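# Cook the recipe: put the listed ingredients into the pot

## Task

Read the recipe card and place in the pot precisely the ingredient types and quantities it names, with no extra item in the pot, not even partly inside. Dropping an ingredient in from just above the rim is allowed. The pot must end upright, and everything must stay in place without the robot supporting it. When done, open the grippers and move the arms away.

## Robot and tools

Robot: two 6-joint arms with parallel grippers, named left_arm and right_arm. These are names only and do not mean image sides. In the shared scene frame the origin sits on the table surface midway between the arms, +x points out over the table, +z points up, and left_arm is on the +y side. Arm bases (URDF root links) are at left_arm (+0.018, +0.352, 0) m and right_arm (0, -0.351, 0) m, each turned only slightly about z.

execute_actions is the only tool that moves anything. Its argument actions is a list holding at most one item.
- Empty list: nothing is commanded and the current state comes back.
- Motion item: {"rows": [[...]], "steps": N}. N is 1 to 15 control steps of 1/30 s each, and defaults to 15. Each row is used for one step. If there are fewer rows than steps, the last row is repeated.
- Wait item: {"steps": N} with no rows. N is up to 300. It returns once N steps have passed since the previous result, and the time spent writing your reply counts toward them.
- The optional pictures (true/false) says whether camera images come back. By default they always do.
- A refused call sends nothing to the robot.

Every row has exactly 14 numbers and covers both arms, even when only one of them moves. The first 7 are for left_arm: waist, shoulder, elbow, wrist pitch, wrist yaw, wrist roll, then gripper opening. The last 7 are the same for right_arm. The joint numbers are absolute target angles in radians, on the same scale that Joint positions prints, so they are not offsets. Stated ranges:
- waist -2.880..2.880
- shoulder 0.000..3.142
- elbow 0.000..3.019
- wrist pitch -1.693..1.571
- wrist yaw -1.571..1.571
- wrist roll -2.094..2.094

The real stops may sit up to 0.019 rad to either side of these. A target more than 0.019 rad beyond an end, and also further out than the joint's last reading, gets the call refused. A target past the real stop is clipped there, and the result may say "joint sent to its limit". That line can refer to an earlier action, and its absence does not prove there is room to go further.

The opening is an absolute value from -1 (closed) to +1 (fully open, a pad gap of 0.094 m). Between the extremes, the fingers move to where that arm's grip_measured reads the value you send. To hold an object, keep commanding less than grip_measured: about 0.03 below holds firmly, and a smaller difference holds more gently. Each pad pushes with roughly 50 to 62 N at most, and pads can spike on first contact. Very thin parts (under about 2 mm) are held more weakly. Each gripper's reading may be off by up to about 1 mm, by a fixed amount.

Motion limits: each step, the target actually sent is kept within a lead of the measured angle. The leads are waist 0.264, shoulder 0.32, elbow 0.276, wrist pitch 0.33, wrist yaw 0.186 and wrist roll 0.522 rad. The whole arm's targets are also scaled back if they would put the gripper more than 70 mm from where it is now. Distant targets therefore take several calls. The arms keep moving toward the last row you sent while you think or wait. They stop pursuing it once everything has nearly stopped moving (a slow or blocked move counts as stopped) or once a step is HELD. After that only a new action moves them on, though fingers keep finishing their opening or closing.

Result lines:
- The state line `left_arm: …` | `right_arm: …` gives each gripper's end_effector_position (m) and end_effector_quat_wxyz in the scene frame. The position can be off, more so at long reach. It is the point between the finger pads, about 1 cm short of the fingertips. The fingers point along the gripper's +z and close along its y.
- Joint positions and Joint velocities have one block per arm: six joints (rad, rad/s), then the pad gap (m, m/s).
- grip_measured is the opening on the command scale.
- "joint command not followed" means a clearance check changed or blocked some joint targets. The rest of the row was still applied.
- HELD marks steps where your row, or part of it, was not sent.
- MOTOR HOT appears from 85 °C. At 100 °C an OVER-TEMPERATURE FAULT occurs: that arm stops holding and drops until it cools. Holding loads heats motors, even while you are thinking.

Cameras: cam_head_left, cam_head_right, cam_high, cam_low, cam_left_wrist and cam_right_wrist, each 896x504 and returned in that order. Pinhole+radial calibrations (K, D, T_world_to_cam) are provided. They may be slightly off, and the wrist camera poses come from joint readings. zoom_image takes camera plus region [x0, y0, x1, y1] in pixels of that camera's latest image, with origin at the top-left and at most 504x504. It returns a sharper close-up; use it to read the recipe card. read_manual(section="licences") only returns licence text. finished_scene(scene) ends the current scene, cannot be undone and reports success. Replying without any tool call ends everything.

Avoid:
- knocking or placing anything off the table
- arms colliding or pressing on each other
- dropping items except the allowed short fall into the pot
- slips, slams and hard pushes
- tipping the pot
- leaving an item resting partly in the pot
- overheating from long holds

Brief outside tugs on held parts or nudges to loose objects can happen. Before finishing, open both grippers and withdraw the arms.

Each tool is called after "Request:" as name(argument=value, ...) on one line, values as JSON.

## Session

Request:
execute_actions(actions=[])

Scene clock: 0.00 s of 6000.00 s.
left_arm: end_effector_position=(+0.4705, +0.2940, +0.1250) grip_measured=+1.000 end_effector_quat_wxyz=(+0.193, +0.646, +0.676, +0.297) | right_arm: end_effector_position=(+0.1885, +0.0062, +0.1120) grip_measured=+1.000 end_effector_quat_wxyz=(-0.212, -0.508, +0.829, +0.099)
Joint positions: left_arm=[-0.248  1.289  0.734 -0.347 -0.306  1.393  0.094] | right_arm=[ 0.805  1.683  1.239 -1.458 -0.342 -0.214  0.094]
Joint velocities: left_arm=[-0.005 -0.005 -0.017 -0.007 -0.007  0.007  0.   ] | right_arm=[-0.005 -0.005 -0.007 -0.007  0.139 -0.022  0.   ]

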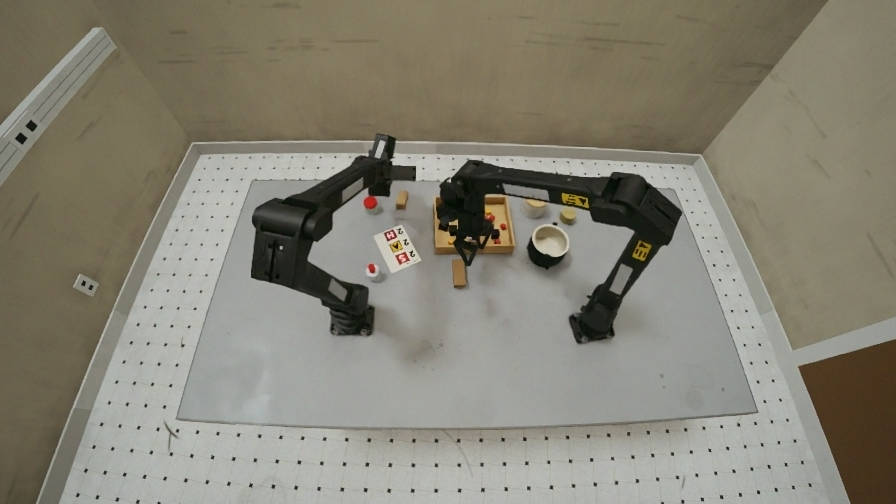

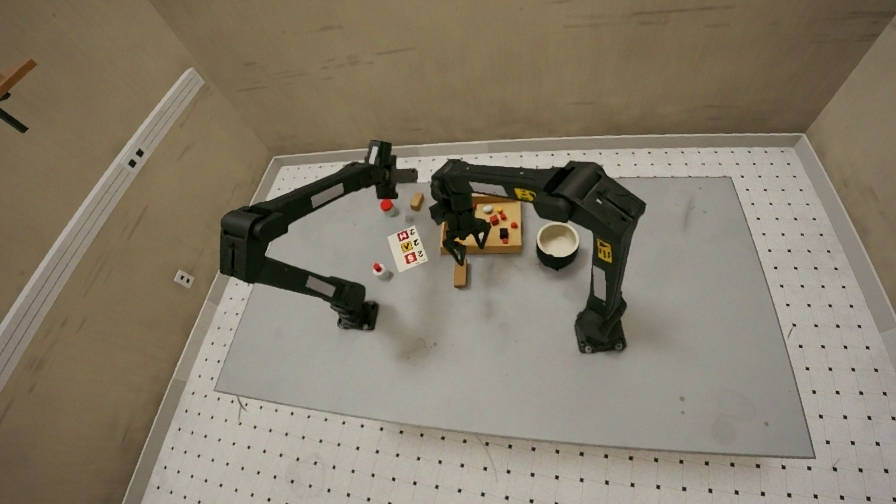

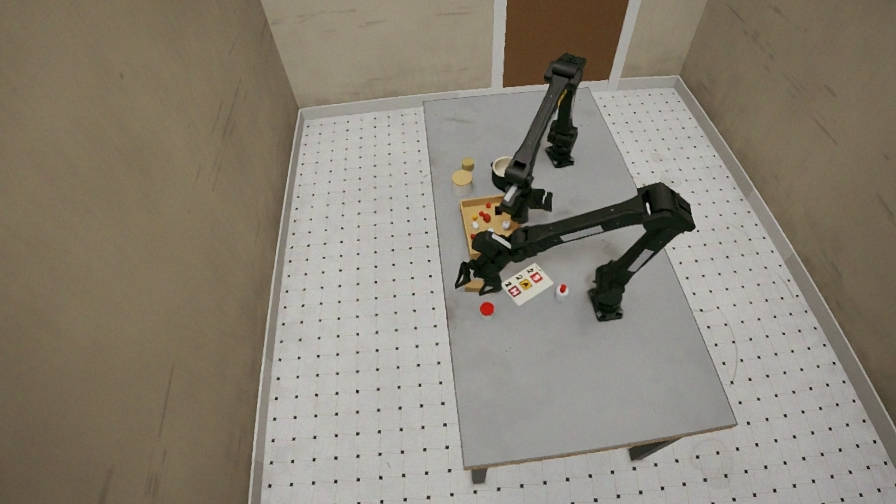

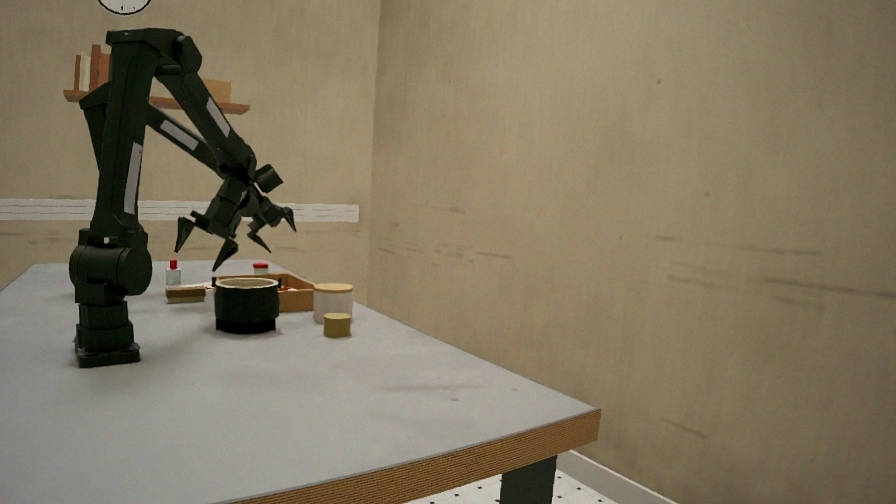

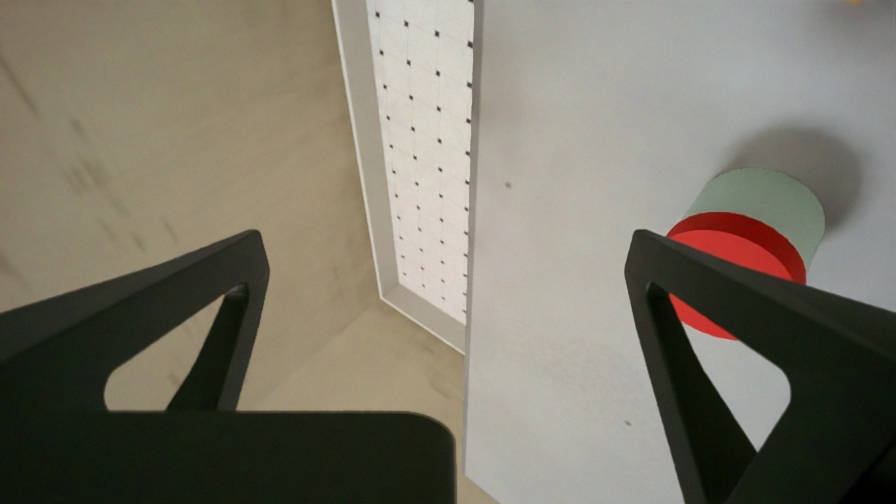

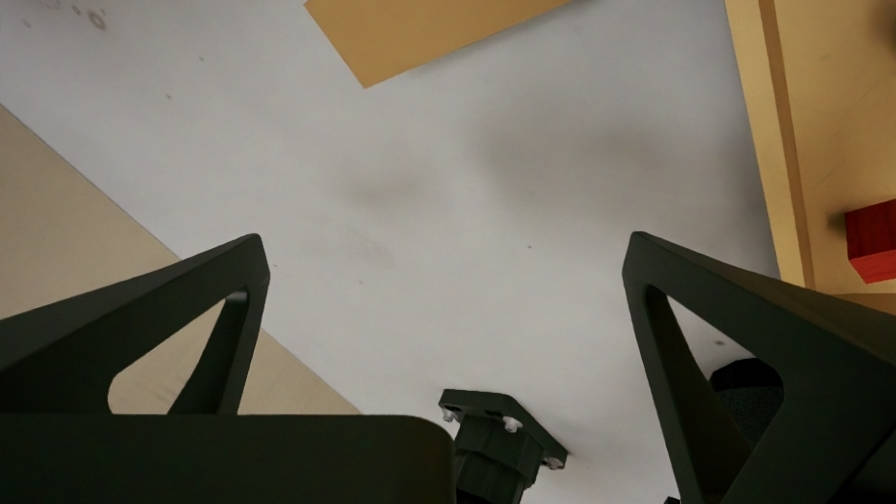

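Request:
execute_actions(actions=[{"rows":[[0.5,1.0,0.734,-0.347,0,0,1,0.62,1.34,1.18,-0.78,0,0,1]]}], pictures=false)

Request:
execute_actions(actions=[{"steps":60}])

Request:
zoom_image(camera="cam_head_left", region=[360,180,580,290])

Scene clock: 5.03 s of 6000.00 s.
left_arm: end_effector_position=(+0.4044, +0.5613, +0.2360) grip_measured=+1.000 end_effector_quat_wxyz=(+0.406, -0.030, +0.890, +0.205) | right_arm: end_effector_position=(+0.3788, -0.0019, +0.2883) grip_measured=+1.000 end_effector_quat_wxyz=(+0.314, -0.354, +0.873, +0.119)
Joint positions: left_arm=[ 0.487  0.997  0.718 -0.347 -0.005  0.431  0.094] | right_arm=[ 0.607  1.282  1.192 -0.795 -0.001 -0.026  0.094]
Joint velocities: left_arm=[ 1.236 -0.015 -0.017 -0.002  0.022 -2.806  0.   ] | right_arm=[ 0.054 -0.005 -0.012  0.017 -0.037  0.095  0.   ]
Steps of this call (steps 1 to 136: nothing new was sent; steps 137 to 151: all 15 steps of this action). Readings (joint positions):
137: left_arm=[-0.238 1.280 0.733 -0.347 -0.259 1.356] | right_arm=[0.801 1.671 1.233 -1.429 -0.301 -0.199]
138: left_arm=[-0.216 1.263 0.727 -0.347 -0.206 1.309] | right_arm=[0.791 1.649 1.217 -1.372 -0.251 -0.181]
140: left_arm=[-0.142 1.203 0.718 -0.347 -0.109 1.211] | right_arm=[0.753 1.583 1.197 -1.268 -0.154 -0.151]
144: left_arm=[0.059 1.074 0.718 -0.347 -0.023 0.984] | right_arm=[0.658 1.428 1.192 -0.999 -0.024 -0.091]
151: the state above

Scene clock: 7.03 s of 6000.00 s.
left_arm: end_effector_position=(+0.4008, +0.5679, +0.2360) grip_measured=+1.000 end_effector_quat_wxyz=(+0.439, -0.221, +0.863, +0.119) | right_arm: end_effector_position=(+0.3833, +0.0056, +0.2593) grip_measured=+1.000 end_effector_quat_wxyz=(+0.288, -0.353, +0.883, +0.112)
Joint positions: left_arm=[ 0.505  0.997  0.718 -0.347 -0.003  0.012  0.094] | right_arm=[ 0.612  1.34   1.192 -0.795 -0.001 -0.01   0.094]
Joint velocities: left_arm=[ 0.005  0.005  0.017  0.012 -0.037  0.022  0.   ] | right_arm=[ 0.005 -0.005 -0.017  0.012 -0.037  0.066  0.   ]
Steps of this call (steps 1 to 45: the robot went on to your last target; steps 46 to 60: nothing new was sent). Readings (joint positions):
1: left_arm=[0.520 0.997 0.718 -0.347 -0.005 0.345] | right_arm=[0.609 1.285 1.192 -0.795 -0.001 -0.023]
2: left_arm=[0.535 0.997 0.718 -0.347 -0.005 0.277] | right_arm=[0.610 1.292 1.192 -0.795 -0.001 -0.020]
4: left_arm=[0.533 0.997 0.718 -0.347 -0.005 0.180] | right_arm=[0.611 1.310 1.192 -0.795 -0.001 -0.017]
8: left_arm=[0.508 0.997 0.718 -0.347 -0.003 0.080] | right_arm=[0.612 1.337 1.192 -0.795 -0.001 -0.012]
60: the state above
All arms were judged still, so your last target was given up. Only a new action makes them travel on or press farther. Fingers that are still opening or closing keep moving.
camera_calibration (this result's frames):
cam_left_wrist: T_world_to_cam=[[0.498158, -0.867069, -0.00555304, 0.297346], [-0.820854, -0.469524, -0.325185, 0.679255], [0.279351, 0.166552, -0.945634, 0.140182], [0, 0, 0, 1]] pos_world=[0.370284, 0.553398, 0.355096]
cam_right_wrist: T_world_to_cam=[[0.686635, -0.726858, 0.0145302, -0.262239], [-0.726932, -0.686709, -0.000174319, 0.287664], [0.0101047, -0.0104428, -0.999894, 0.383342], [0, 0, 0, 1]] pos_world=[0.385301, 0.0109341, 0.387162]

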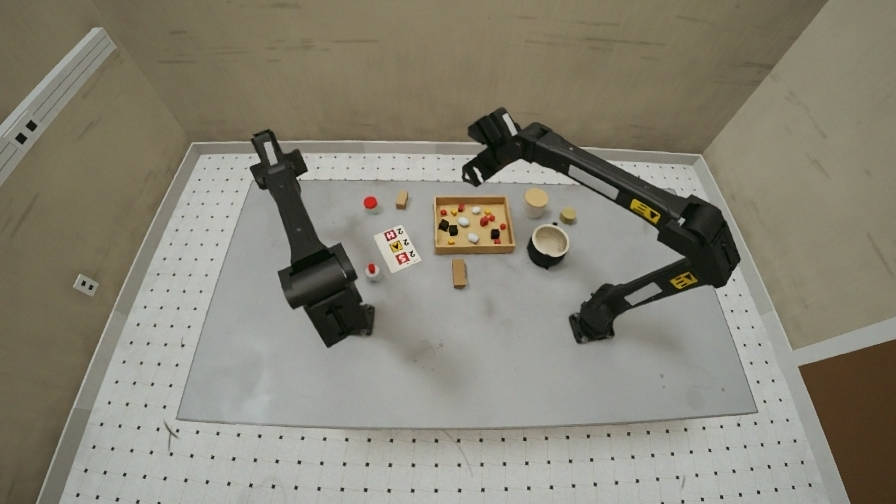

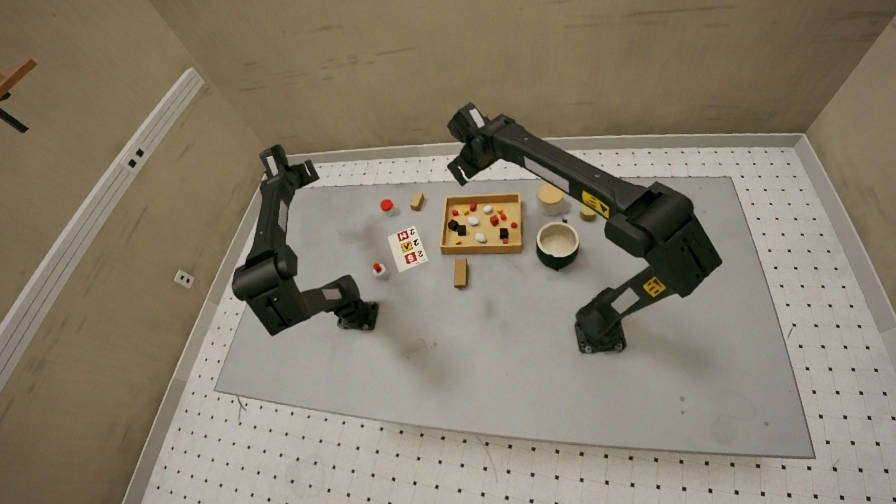

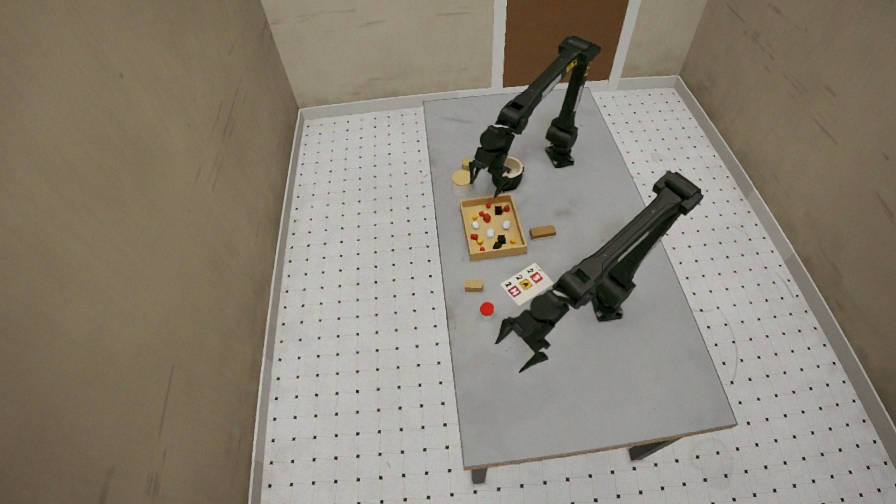

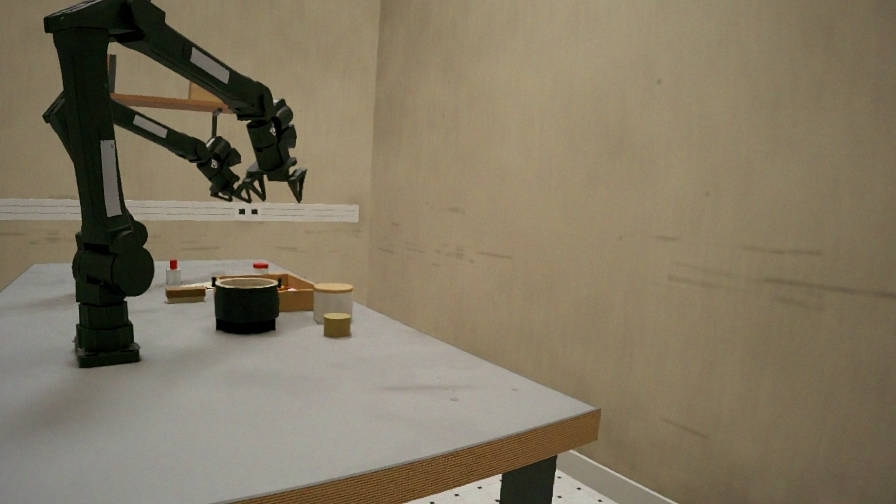

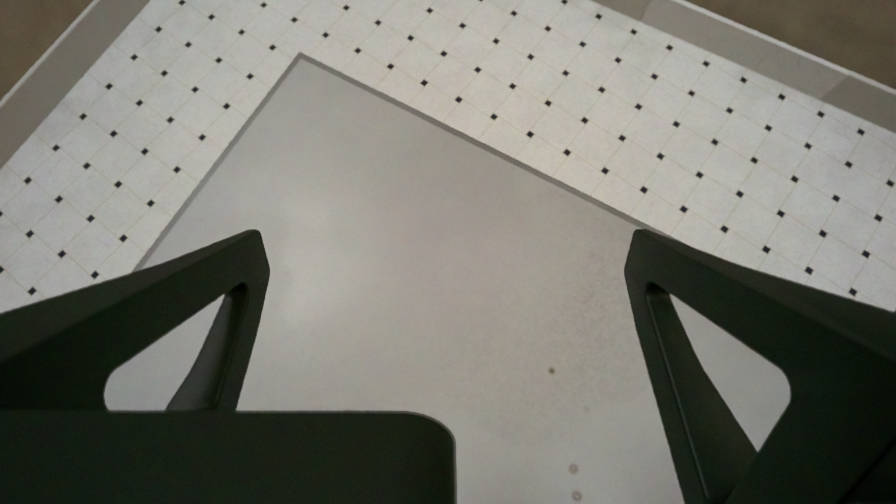

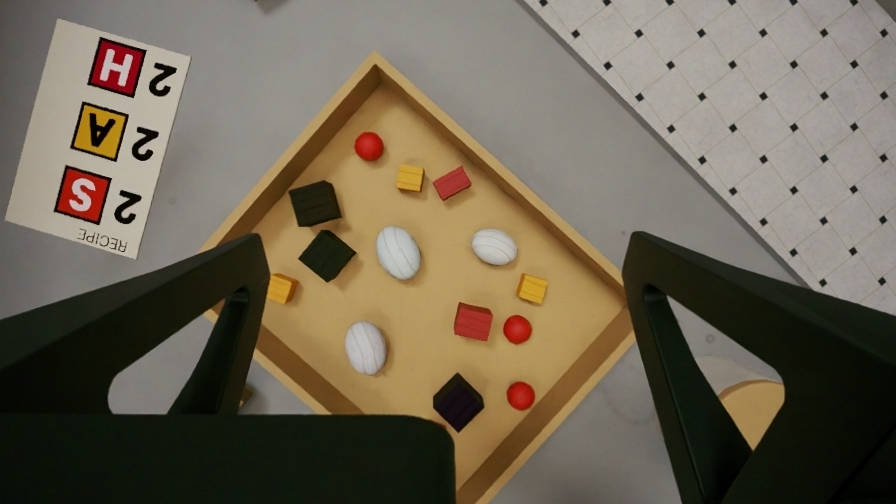

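Region (360, 180, 580, 290) of cam_head_left's 896x504 image, scaled by 2.291, with more detail than that image has.

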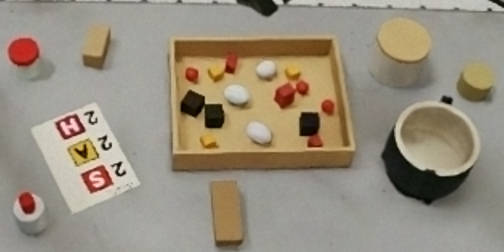

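Request:
execute_actions(actions=[{"rows":[[0.5,1.0,0.734,-0.347,0,0,1,0.494,1.56,1.152,-1.16,0,0,-0.2]]}], pictures=false)

Request:
execute_actions(actions=[{"rows":[[0.5,1.0,0.734,-0.347,0,0,1,0.494,1.72,1.152,-1.0,0,0,-0.2]]}], pictures=false)

Request:
execute_actions(actions=[{"steps":30}])

Scene clock: 17.17 s of 6000.00 s.
left_arm: end_effector_position=(+0.4008, +0.5679, +0.2360) grip_measured=+1.000 end_effector_quat_wxyz=(+0.439, -0.221, +0.863, +0.119) | right_arm: end_effector_position=(+0.3544, -0.0951, +0.0981) grip_measured=-0.197 end_effector_quat_wxyz=(-0.010, -0.312, +0.950, -0.003)
Joint positions: left_arm=[ 0.505  0.997  0.718 -0.347 -0.003  0.012  0.094] | right_arm=[ 0.488  1.591  1.148 -1.149 -0.001 -0.009  0.038]
Joint velocities: left_arm=[ 0.005 -0.005 -0.017  0.007 -0.051 -0.051  0.   ] | right_arm=[-0.005 -0.093  0.007  0.012 -0.007 -0.007 -0.001]
Steps of this call (steps 1 to 90: nothing new was sent; then 6.63 s passed at rest; steps 91 to 105: all 15 steps of this action). Readings (joint positions):
91: left_arm=[0.505 0.997 0.718 -0.347 -0.003 0.012] | right_arm=[0.609 1.346 1.192 -0.819 -0.001 -0.010]
92: left_arm=[0.505 0.997 0.718 -0.347 -0.003 0.012] | right_arm=[0.603 1.353 1.195 -0.861 -0.001 -0.010]
94: left_arm=[0.505 0.997 0.718 -0.347 -0.003 0.012] | right_arm=[0.579 1.387 1.194 -0.951 -0.001 -0.010]
98: left_arm=[0.505 0.997 0.718 -0.347 -0.003 0.012] | right_arm=[0.520 1.499 1.186 -1.093 -0.001 -0.010]
105: the state above

Scene clock: 17.67 s of 6000.00 s.
left_arm: end_effector_position=(+0.4008, +0.5679, +0.2360) grip_measured=+1.000 end_effector_quat_wxyz=(+0.439, -0.221, +0.863, +0.119) | right_arm: end_effector_position=(+0.3748, -0.0804, +0.0384) grip_measured=-0.197 end_effector_quat_wxyz=(-0.012, -0.312, +0.950, -0.003)
Joint positions: left_arm=[ 0.505  0.997  0.718 -0.347 -0.003  0.012  0.094] | right_arm=[ 0.488  1.73   1.149 -1.014 -0.001 -0.009  0.038]
Joint velocities: left_arm=[-0.015 -0.015  0.002  0.012 -0.007  0.022  0.   ] | right_arm=[-0.024 -0.063 -0.012 -0.007  0.022 -0.022 -0.   ]
Steps of this call (steps 1 to 15: all 15 steps of this action). Readings (joint positions):
1: left_arm=[0.505 0.997 0.718 -0.347 -0.003 0.012] | right_arm=[0.488 1.595 1.148 -1.129 -0.001 -0.009]
2: left_arm=[0.505 0.997 0.718 -0.347 -0.003 0.012] | right_arm=[0.488 1.605 1.149 -1.089 -0.001 -0.009]
4: left_arm=[0.505 0.997 0.718 -0.347 -0.003 0.012] | right_arm=[0.488 1.646 1.149 -1.033 -0.001 -0.009]
8: left_arm=[0.505 0.997 0.718 -0.347 -0.003 0.012] | right_arm=[0.488 1.726 1.149 -1.015 -0.001 -0.009]
15: the state above

Scene clock: 18.67 s of 6000.00 s.
left_arm: end_effector_position=(+0.4008, +0.5679, +0.2360) grip_measured=+1.000 end_effector_quat_wxyz=(+0.439, -0.221, +0.863, +0.119) | right_arm: end_effector_position=(+0.3751, -0.0802, +0.0406) grip_measured=-0.197 end_effector_quat_wxyz=(-0.009, -0.312, +0.950, -0.002)
Joint positions: left_arm=[ 0.505  0.997  0.718 -0.347 -0.003  0.012  0.094] | right_arm=[ 0.488  1.725  1.149 -1.014 -0.001 -0.009  0.038]
Joint velocities: left_arm=[ 0.005 -0.015  0.002 -0.007 -0.007  0.022  0.   ] | right_arm=[-0.005 -0.005  0.012  0.002 -0.007  0.037 -0.001]
Steps of this call (steps 1 to 15: the robot went on to your last target; steps 16 to 30: nothing new was sent). Readings (joint positions):
1: left_arm=[0.505 0.997 0.718 -0.347 -0.003 0.012] | right_arm=[0.488 1.727 1.149 -1.014 -0.001 -0.009]
2: left_arm=[0.505 0.997 0.718 -0.347 -0.003 0.012] | right_arm=[0.488 1.726 1.149 -1.014 -0.001 -0.009]
4: left_arm=[0.505 0.997 0.718 -0.347 -0.003 0.012] | right_arm=[0.488 1.725 1.149 -1.014 -0.001 -0.009]
8: left_arm=[0.505 0.997 0.718 -0.347 -0.003 0.012] | right_arm=[0.488 1.725 1.149 -1.014 -0.001 -0.009]
30: the state above
All arms were judged still, so your last target was given up. Only a new action makes them travel on or press farther. Fingers that are still opening or closing keep moving.
camera_calibration (this result's frames):
cam_left_wrist: T_world_to_cam=[[0.498158, -0.867069, -0.00555304, 0.297346], [-0.820854, -0.469524, -0.325185, 0.679255], [0.279351, 0.166552, -0.945634, 0.140182], [0, 0, 0, 1]] pos_world=[0.370284, 0.553398, 0.355096]
cam_right_wrist: T_world_to_cam=[[0.597019, -0.802196, 0.00699695, -0.287894], [-0.642879, -0.473197, 0.602321, 0.183894], [-0.479868, -0.364095, -0.798223, 0.3111], [0, 0, 0, 1]] pos_world=[0.439387, -0.0306595, 0.139578]

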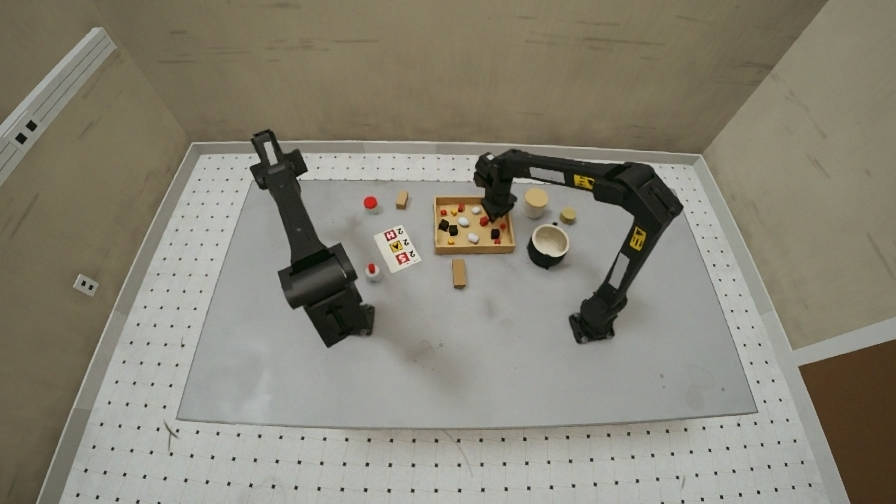

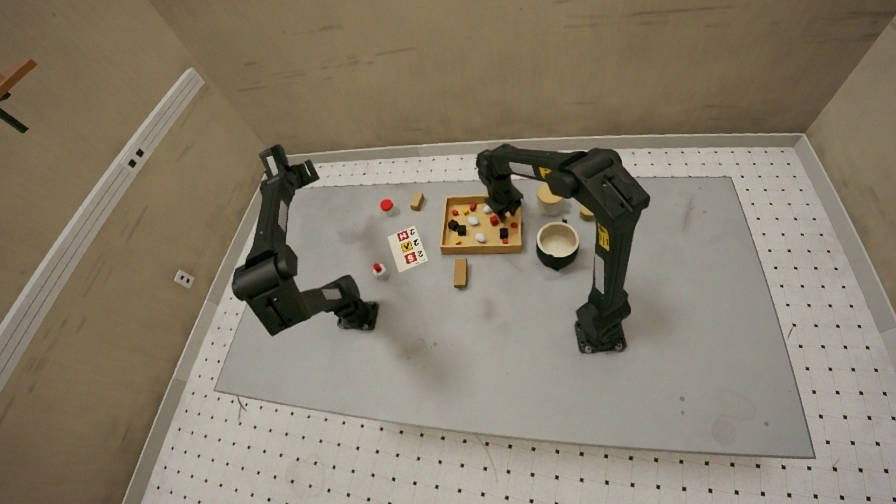

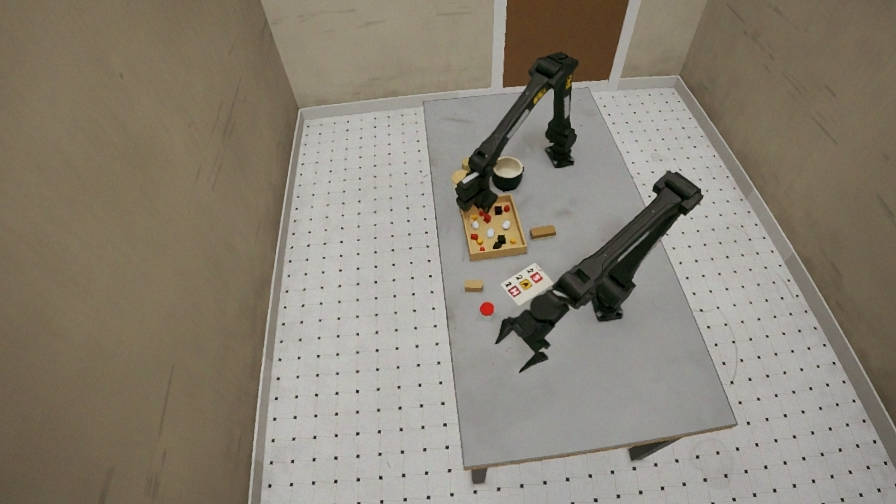

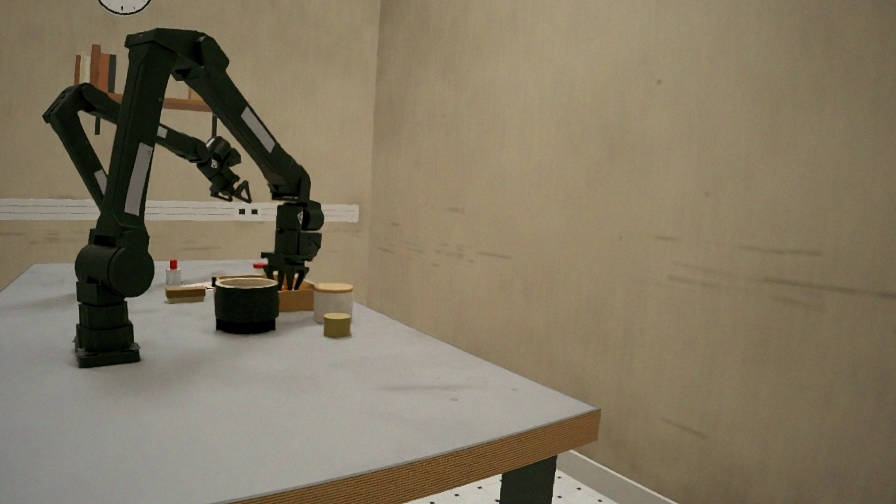

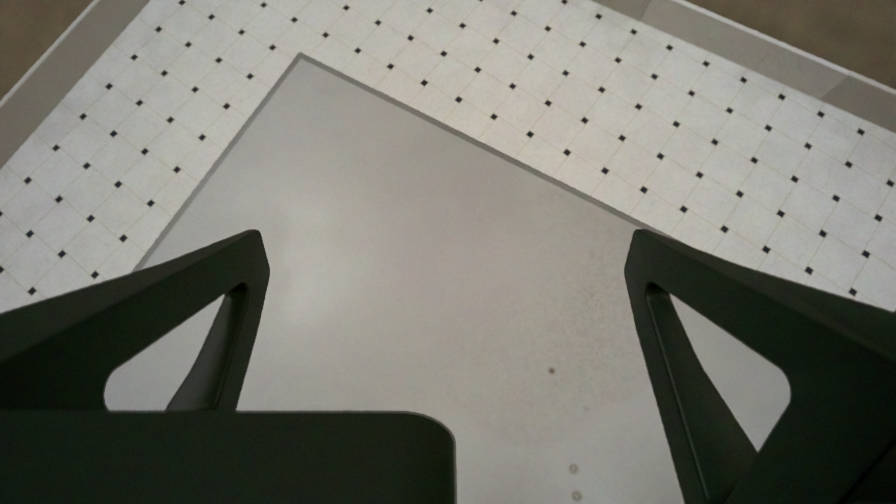

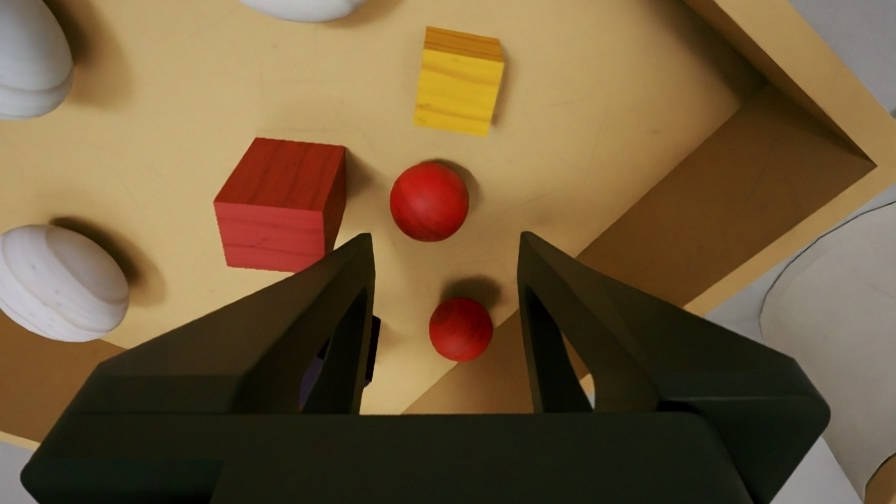

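Request:
execute_actions(actions=[{"rows":[[0.5,1.0,0.734,-0.347,0,0,1,0.5,1.76,1.152,-0.945,0,0,-0.3]]}], pictures=false)

Request:
execute_actions(actions=[{"rows":[[0.5,1.0,0.734,-0.347,0,0,1,0.5,1.76,1.152,-0.945,0,0,-0.65]]}], pictures=false)

Request:
execute_actions(actions=[{"rows":[[0.5,1.0,0.734,-0.347,0,0,1,0.5,1.4,1.152,-1.3,0,0,-0.65]]}], pictures=false)

Request:
execute_actions(actions=[{"rows":[[0.5,1.0,0.734,-0.347,0,0,1,0.31,1.068,0.808,-1.31,0,0,-0.65]]}], pictures=false)

Request:
execute_actions(actions=[{"steps":30}])

Scene clock: 24.00 s of 6000.00 s.
left_arm: end_effector_position=(+0.4008, +0.5679, +0.2360) grip_measured=+1.000 end_effector_quat_wxyz=(+0.439, -0.221, +0.863, +0.119) | right_arm: end_effector_position=(+0.3835, -0.0724, +0.0312) grip_measured=-0.297 end_effector_quat_wxyz=(+0.007, -0.314, +0.950, +0.003)
Joint positions: left_arm=[ 0.505  0.997  0.718 -0.347 -0.003  0.012  0.094] | right_arm=[ 0.491  1.746  1.149 -0.96  -0.001 -0.009  0.033]
Joint velocities: left_arm=[-0.005 -0.005  0.002  0.002  0.037 -0.007  0.   ] | right_arm=[-0.015 -0.015  0.007  0.007  0.022  0.037  0.001]
Steps of this call (steps 1 to 90: nothing new was sent; then 1.83 s passed at rest; steps 91 to 105: all 15 steps of this action). Readings (joint positions):
91: left_arm=[0.505 0.997 0.718 -0.347 -0.003 0.012] | right_arm=[0.488 1.725 1.149 -1.005 -0.001 -0.009]
92: left_arm=[0.505 0.997 0.718 -0.347 -0.003 0.012] | right_arm=[0.488 1.728 1.149 -0.990 -0.001 -0.009]
94: left_arm=[0.505 0.997 0.718 -0.347 -0.003 0.012] | right_arm=[0.489 1.734 1.149 -0.967 -0.001 -0.009]
98: left_arm=[0.505 0.997 0.718 -0.347 -0.003 0.012] | right_arm=[0.490 1.744 1.149 -0.960 -0.001 -0.009]
105: the state above

Scene clock: 24.50 s of 6000.00 s.
left_arm: end_effector_position=(+0.4008, +0.5679, +0.2360) grip_measured=+1.000 end_effector_quat_wxyz=(+0.439, -0.221, +0.863, +0.119) | right_arm: end_effector_position=(+0.3835, -0.0724, +0.0312) grip_measured=-0.632 end_effector_quat_wxyz=(+0.007, -0.314, +0.950, +0.003)
Joint positions: left_arm=[ 0.505  0.997  0.718 -0.347 -0.003  0.012  0.094] | right_arm=[ 0.491  1.746  1.149 -0.96  -0.001 -0.009  0.017]
Joint velocities: left_arm=[-0.005  0.005  0.007  0.007 -0.022  0.051  0.   ] | right_arm=[-0.005 -0.005 -0.022 -0.007 -0.007 -0.066 -0.003]
Steps of this call (steps 1 to 15: all 15 steps of this action). Readings (joint positions):
1: left_arm=[0.505 0.997 0.718 -0.347 -0.003 0.012] | right_arm=[0.491 1.746 1.149 -0.960 -0.001 -0.009]
2: left_arm=[0.505 0.997 0.718 -0.347 -0.003 0.012] | right_arm=[0.491 1.746 1.149 -0.960 -0.001 -0.009]
4: left_arm=[0.505 0.997 0.718 -0.347 -0.003 0.012] | right_arm=[0.491 1.746 1.149 -0.960 -0.001 -0.009]
8: left_arm=[0.505 0.997 0.718 -0.347 -0.003 0.012] | right_arm=[0.491 1.746 1.149 -0.960 -0.001 -0.009]
15: the state above

Scene clock: 25.00 s of 6000.00 s.
left_arm: end_effector_position=(+0.4008, +0.5679, +0.2360) grip_measured=+1.000 end_effector_quat_wxyz=(+0.439, -0.221, +0.863, +0.119) | right_arm: end_effector_position=(+0.3208, -0.1179, +0.1970) grip_measured=-0.632 end_effector_quat_wxyz=(+0.044, -0.313, +0.949, +0.015)
Joint positions: left_arm=[ 0.505  0.997  0.718 -0.347 -0.003  0.012  0.094] | right_arm=[ 0.491  1.334  1.142 -1.287 -0.001 -0.009  0.017]
Joint velocities: left_arm=[ 0.015 -0.005 -0.017 -0.027 -0.037 -0.037  0.   ] | right_arm=[ 0.024  0.239  0.007 -0.002  0.022  0.007 -0.002]
Steps of this call (steps 1 to 15: all 15 steps of this action). Readings (joint positions):
1: left_arm=[0.505 0.997 0.718 -0.347 -0.003 0.012] | right_arm=[0.491 1.738 1.149 -0.980 -0.001 -0.009]
2: left_arm=[0.505 0.997 0.718 -0.347 -0.003 0.012] | right_arm=[0.491 1.722 1.147 -1.025 -0.001 -0.009]
4: left_arm=[0.505 0.997 0.718 -0.347 -0.003 0.012] | right_arm=[0.491 1.662 1.142 -1.107 -0.001 -0.009]
8: left_arm=[0.505 0.997 0.718 -0.347 -0.003 0.012] | right_arm=[0.491 1.486 1.142 -1.233 -0.001 -0.009]
15: the state above

Scene clock: 25.50 s of 6000.00 s.
left_arm: end_effector_position=(+0.4008, +0.5679, +0.2360) grip_measured=+1.000 end_effector_quat_wxyz=(+0.439, -0.221, +0.863, +0.119) | right_arm: end_effector_position=(+0.2413, -0.2381, +0.1535) grip_measured=-0.632 end_effector_quat_wxyz=(+0.005, -0.221, +0.975, +0.001)
Joint positions: left_arm=[ 0.505  0.997  0.718 -0.347 -0.003  0.012  0.094] | right_arm=[ 0.3    1.053  0.805 -1.311 -0.001 -0.008  0.017]
Joint velocities: left_arm=[-0.015 -0.005  0.012  0.007 -0.066  0.022  0.   ] | right_arm=[-0.005  0.112 -0.007  0.007  0.022  0.037 -0.   ]
Steps of this call (steps 1 to 15: all 15 steps of this action). Readings (joint positions):
1: left_arm=[0.505 0.997 0.718 -0.347 -0.003 0.012] | right_arm=[0.484 1.329 1.127 -1.283 -0.003 -0.009]
2: left_arm=[0.505 0.997 0.718 -0.347 -0.003 0.012] | right_arm=[0.470 1.310 1.088 -1.278 -0.004 -0.009]
4: left_arm=[0.505 0.997 0.718 -0.347 -0.003 0.012] | right_arm=[0.417 1.237 0.982 -1.279 -0.004 -0.009]
8: left_arm=[0.505 0.997 0.718 -0.347 -0.003 0.012] | right_arm=[0.306 1.073 0.816 -1.305 -0.001 -0.008]
15: the state above

Scene clock: 26.50 s of 6000.00 s.
left_arm: end_effector_position=(+0.4008, +0.5679, +0.2360) grip_measured=+1.000 end_effector_quat_wxyz=(+0.439, -0.221, +0.863, +0.119) | right_arm: end_effector_position=(+0.2415, -0.2381, +0.1514) grip_measured=-0.632 end_effector_quat_wxyz=(+0.001, -0.221, +0.975, +0.001)
Joint positions: left_arm=[ 0.505  0.997  0.718 -0.347 -0.003  0.012  0.094] | right_arm=[ 0.3    1.062  0.805 -1.311 -0.001 -0.008  0.017]
Joint velocities: left_arm=[-0.015 -0.005  0.022 -0.022 -0.051 -0.007  0.   ] | right_arm=[-0.015 -0.005 -0.017  0.002 -0.066 -0.007 -0.   ]
Steps of this call (steps 1 to 15: the robot went on to your last target; steps 16 to 30: nothing new was sent). Readings (joint positions):
1: left_arm=[0.505 0.997 0.718 -0.347 -0.003 0.012] | right_arm=[0.300 1.057 0.805 -1.311 -0.001 -0.008]
2: left_arm=[0.505 0.997 0.718 -0.347 -0.003 0.012] | right_arm=[0.300 1.060 0.805 -1.311 -0.001 -0.008]
4: left_arm=[0.505 0.997 0.718 -0.347 -0.003 0.012] | right_arm=[0.300 1.062 0.805 -1.311 -0.001 -0.008]
8: left_arm=[0.505 0.997 0.718 -0.347 -0.003 0.012] | right_arm=[0.300 1.062 0.805 -1.311 -0.001 -0.008]
30: the state above
All arms were judged still, so your last target was given up. Only a new action makes them travel on or press farther. Fingers that are still opening or closing keep moving.
camera_calibration (this result's frames):
cam_left_wrist: T_world_to_cam=[[0.498158, -0.867069, -0.00555304, 0.297346], [-0.820854, -0.469524, -0.325185, 0.679255], [0.279351, 0.166552, -0.945634, 0.140182], [0, 0, 0, 1]] pos_world=[0.370284, 0.553398, 0.355096]
cam_right_wrist: T_world_to_cam=[[0.435684, -0.900064, 0.00806354, -0.320035], [-0.731959, -0.349069, 0.585139, 0.0101896], [-0.523847, -0.260838, -0.810893, 0.315043], [0, 0, 0, 1]] pos_world=[0.311927, -0.20232, 0.252084]

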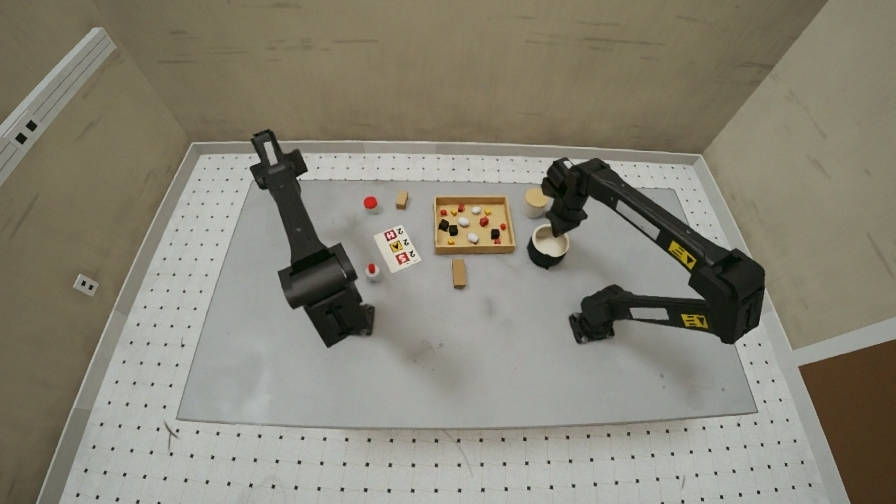

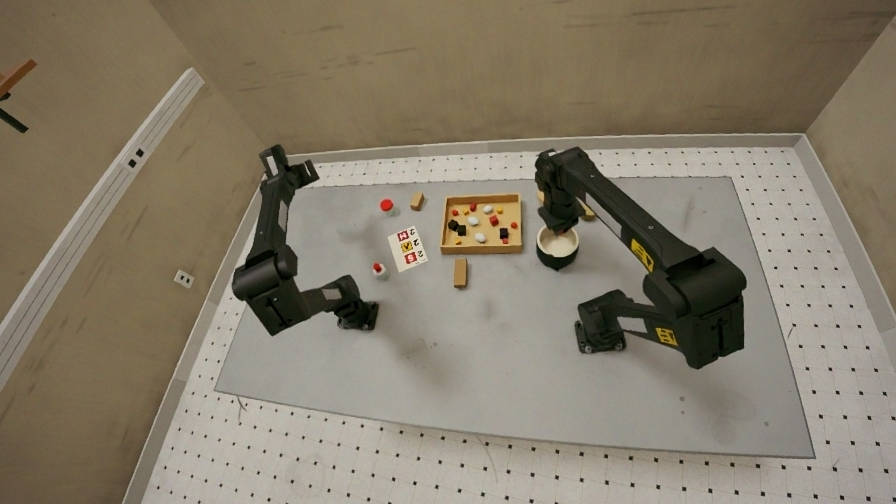

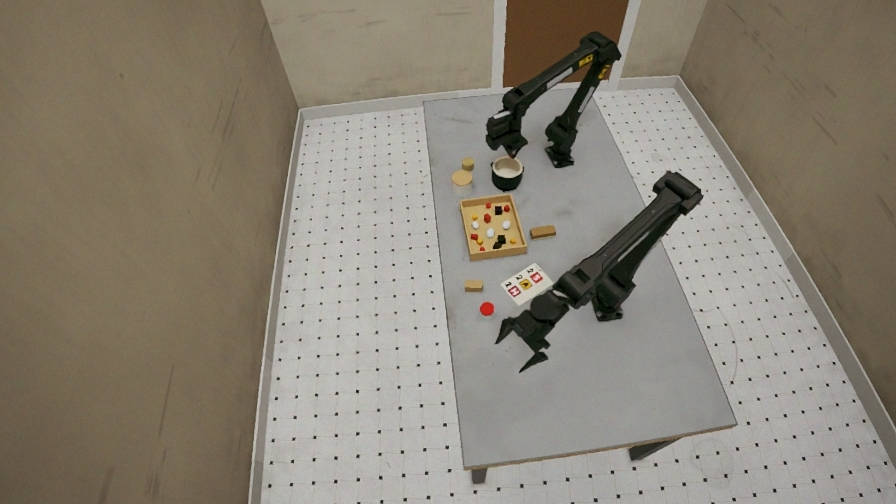

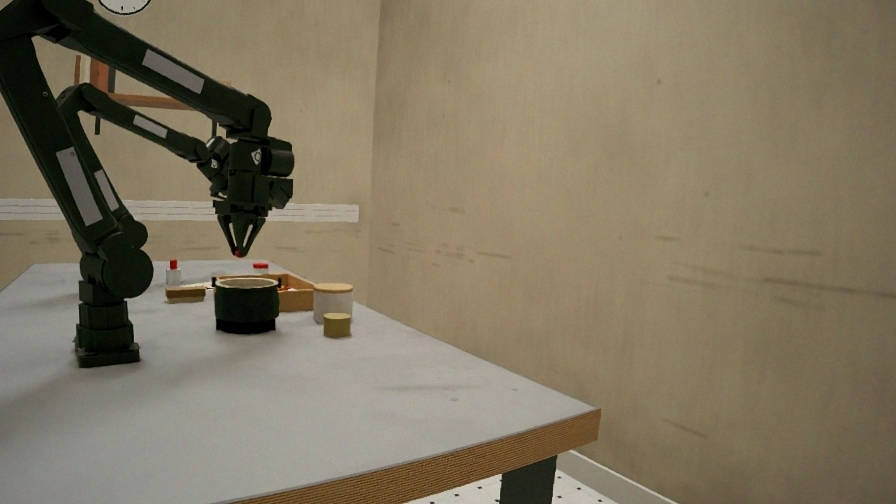

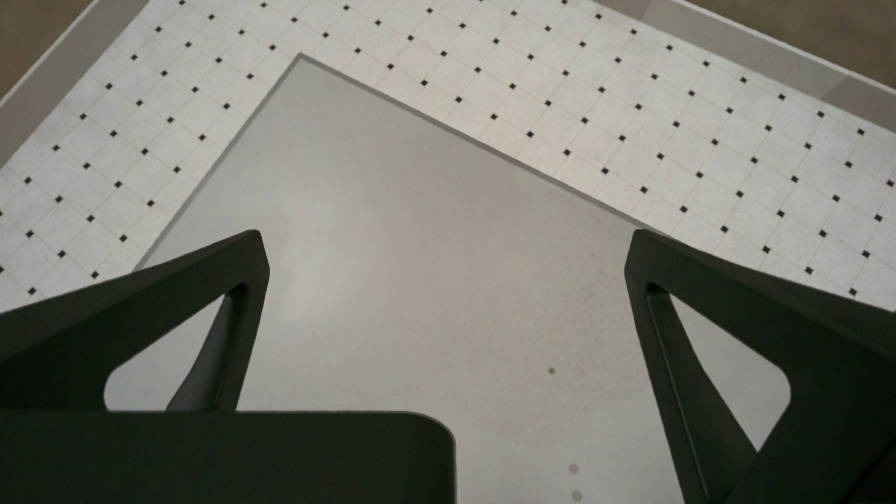

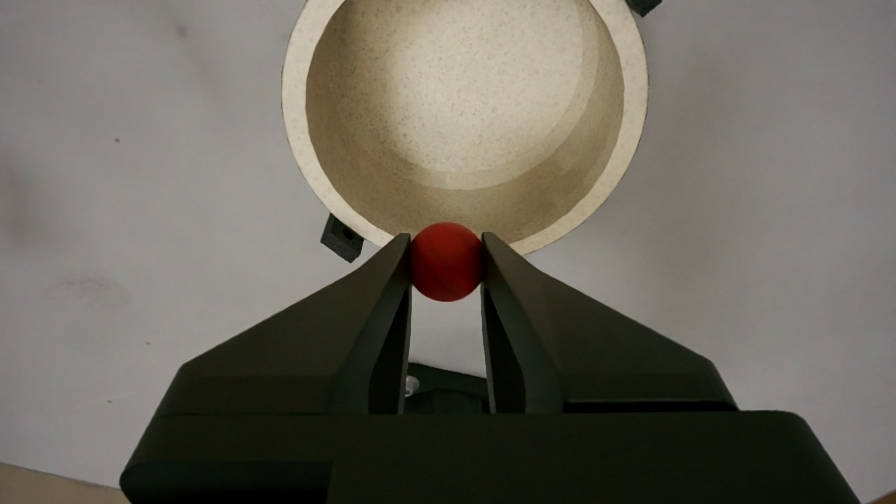

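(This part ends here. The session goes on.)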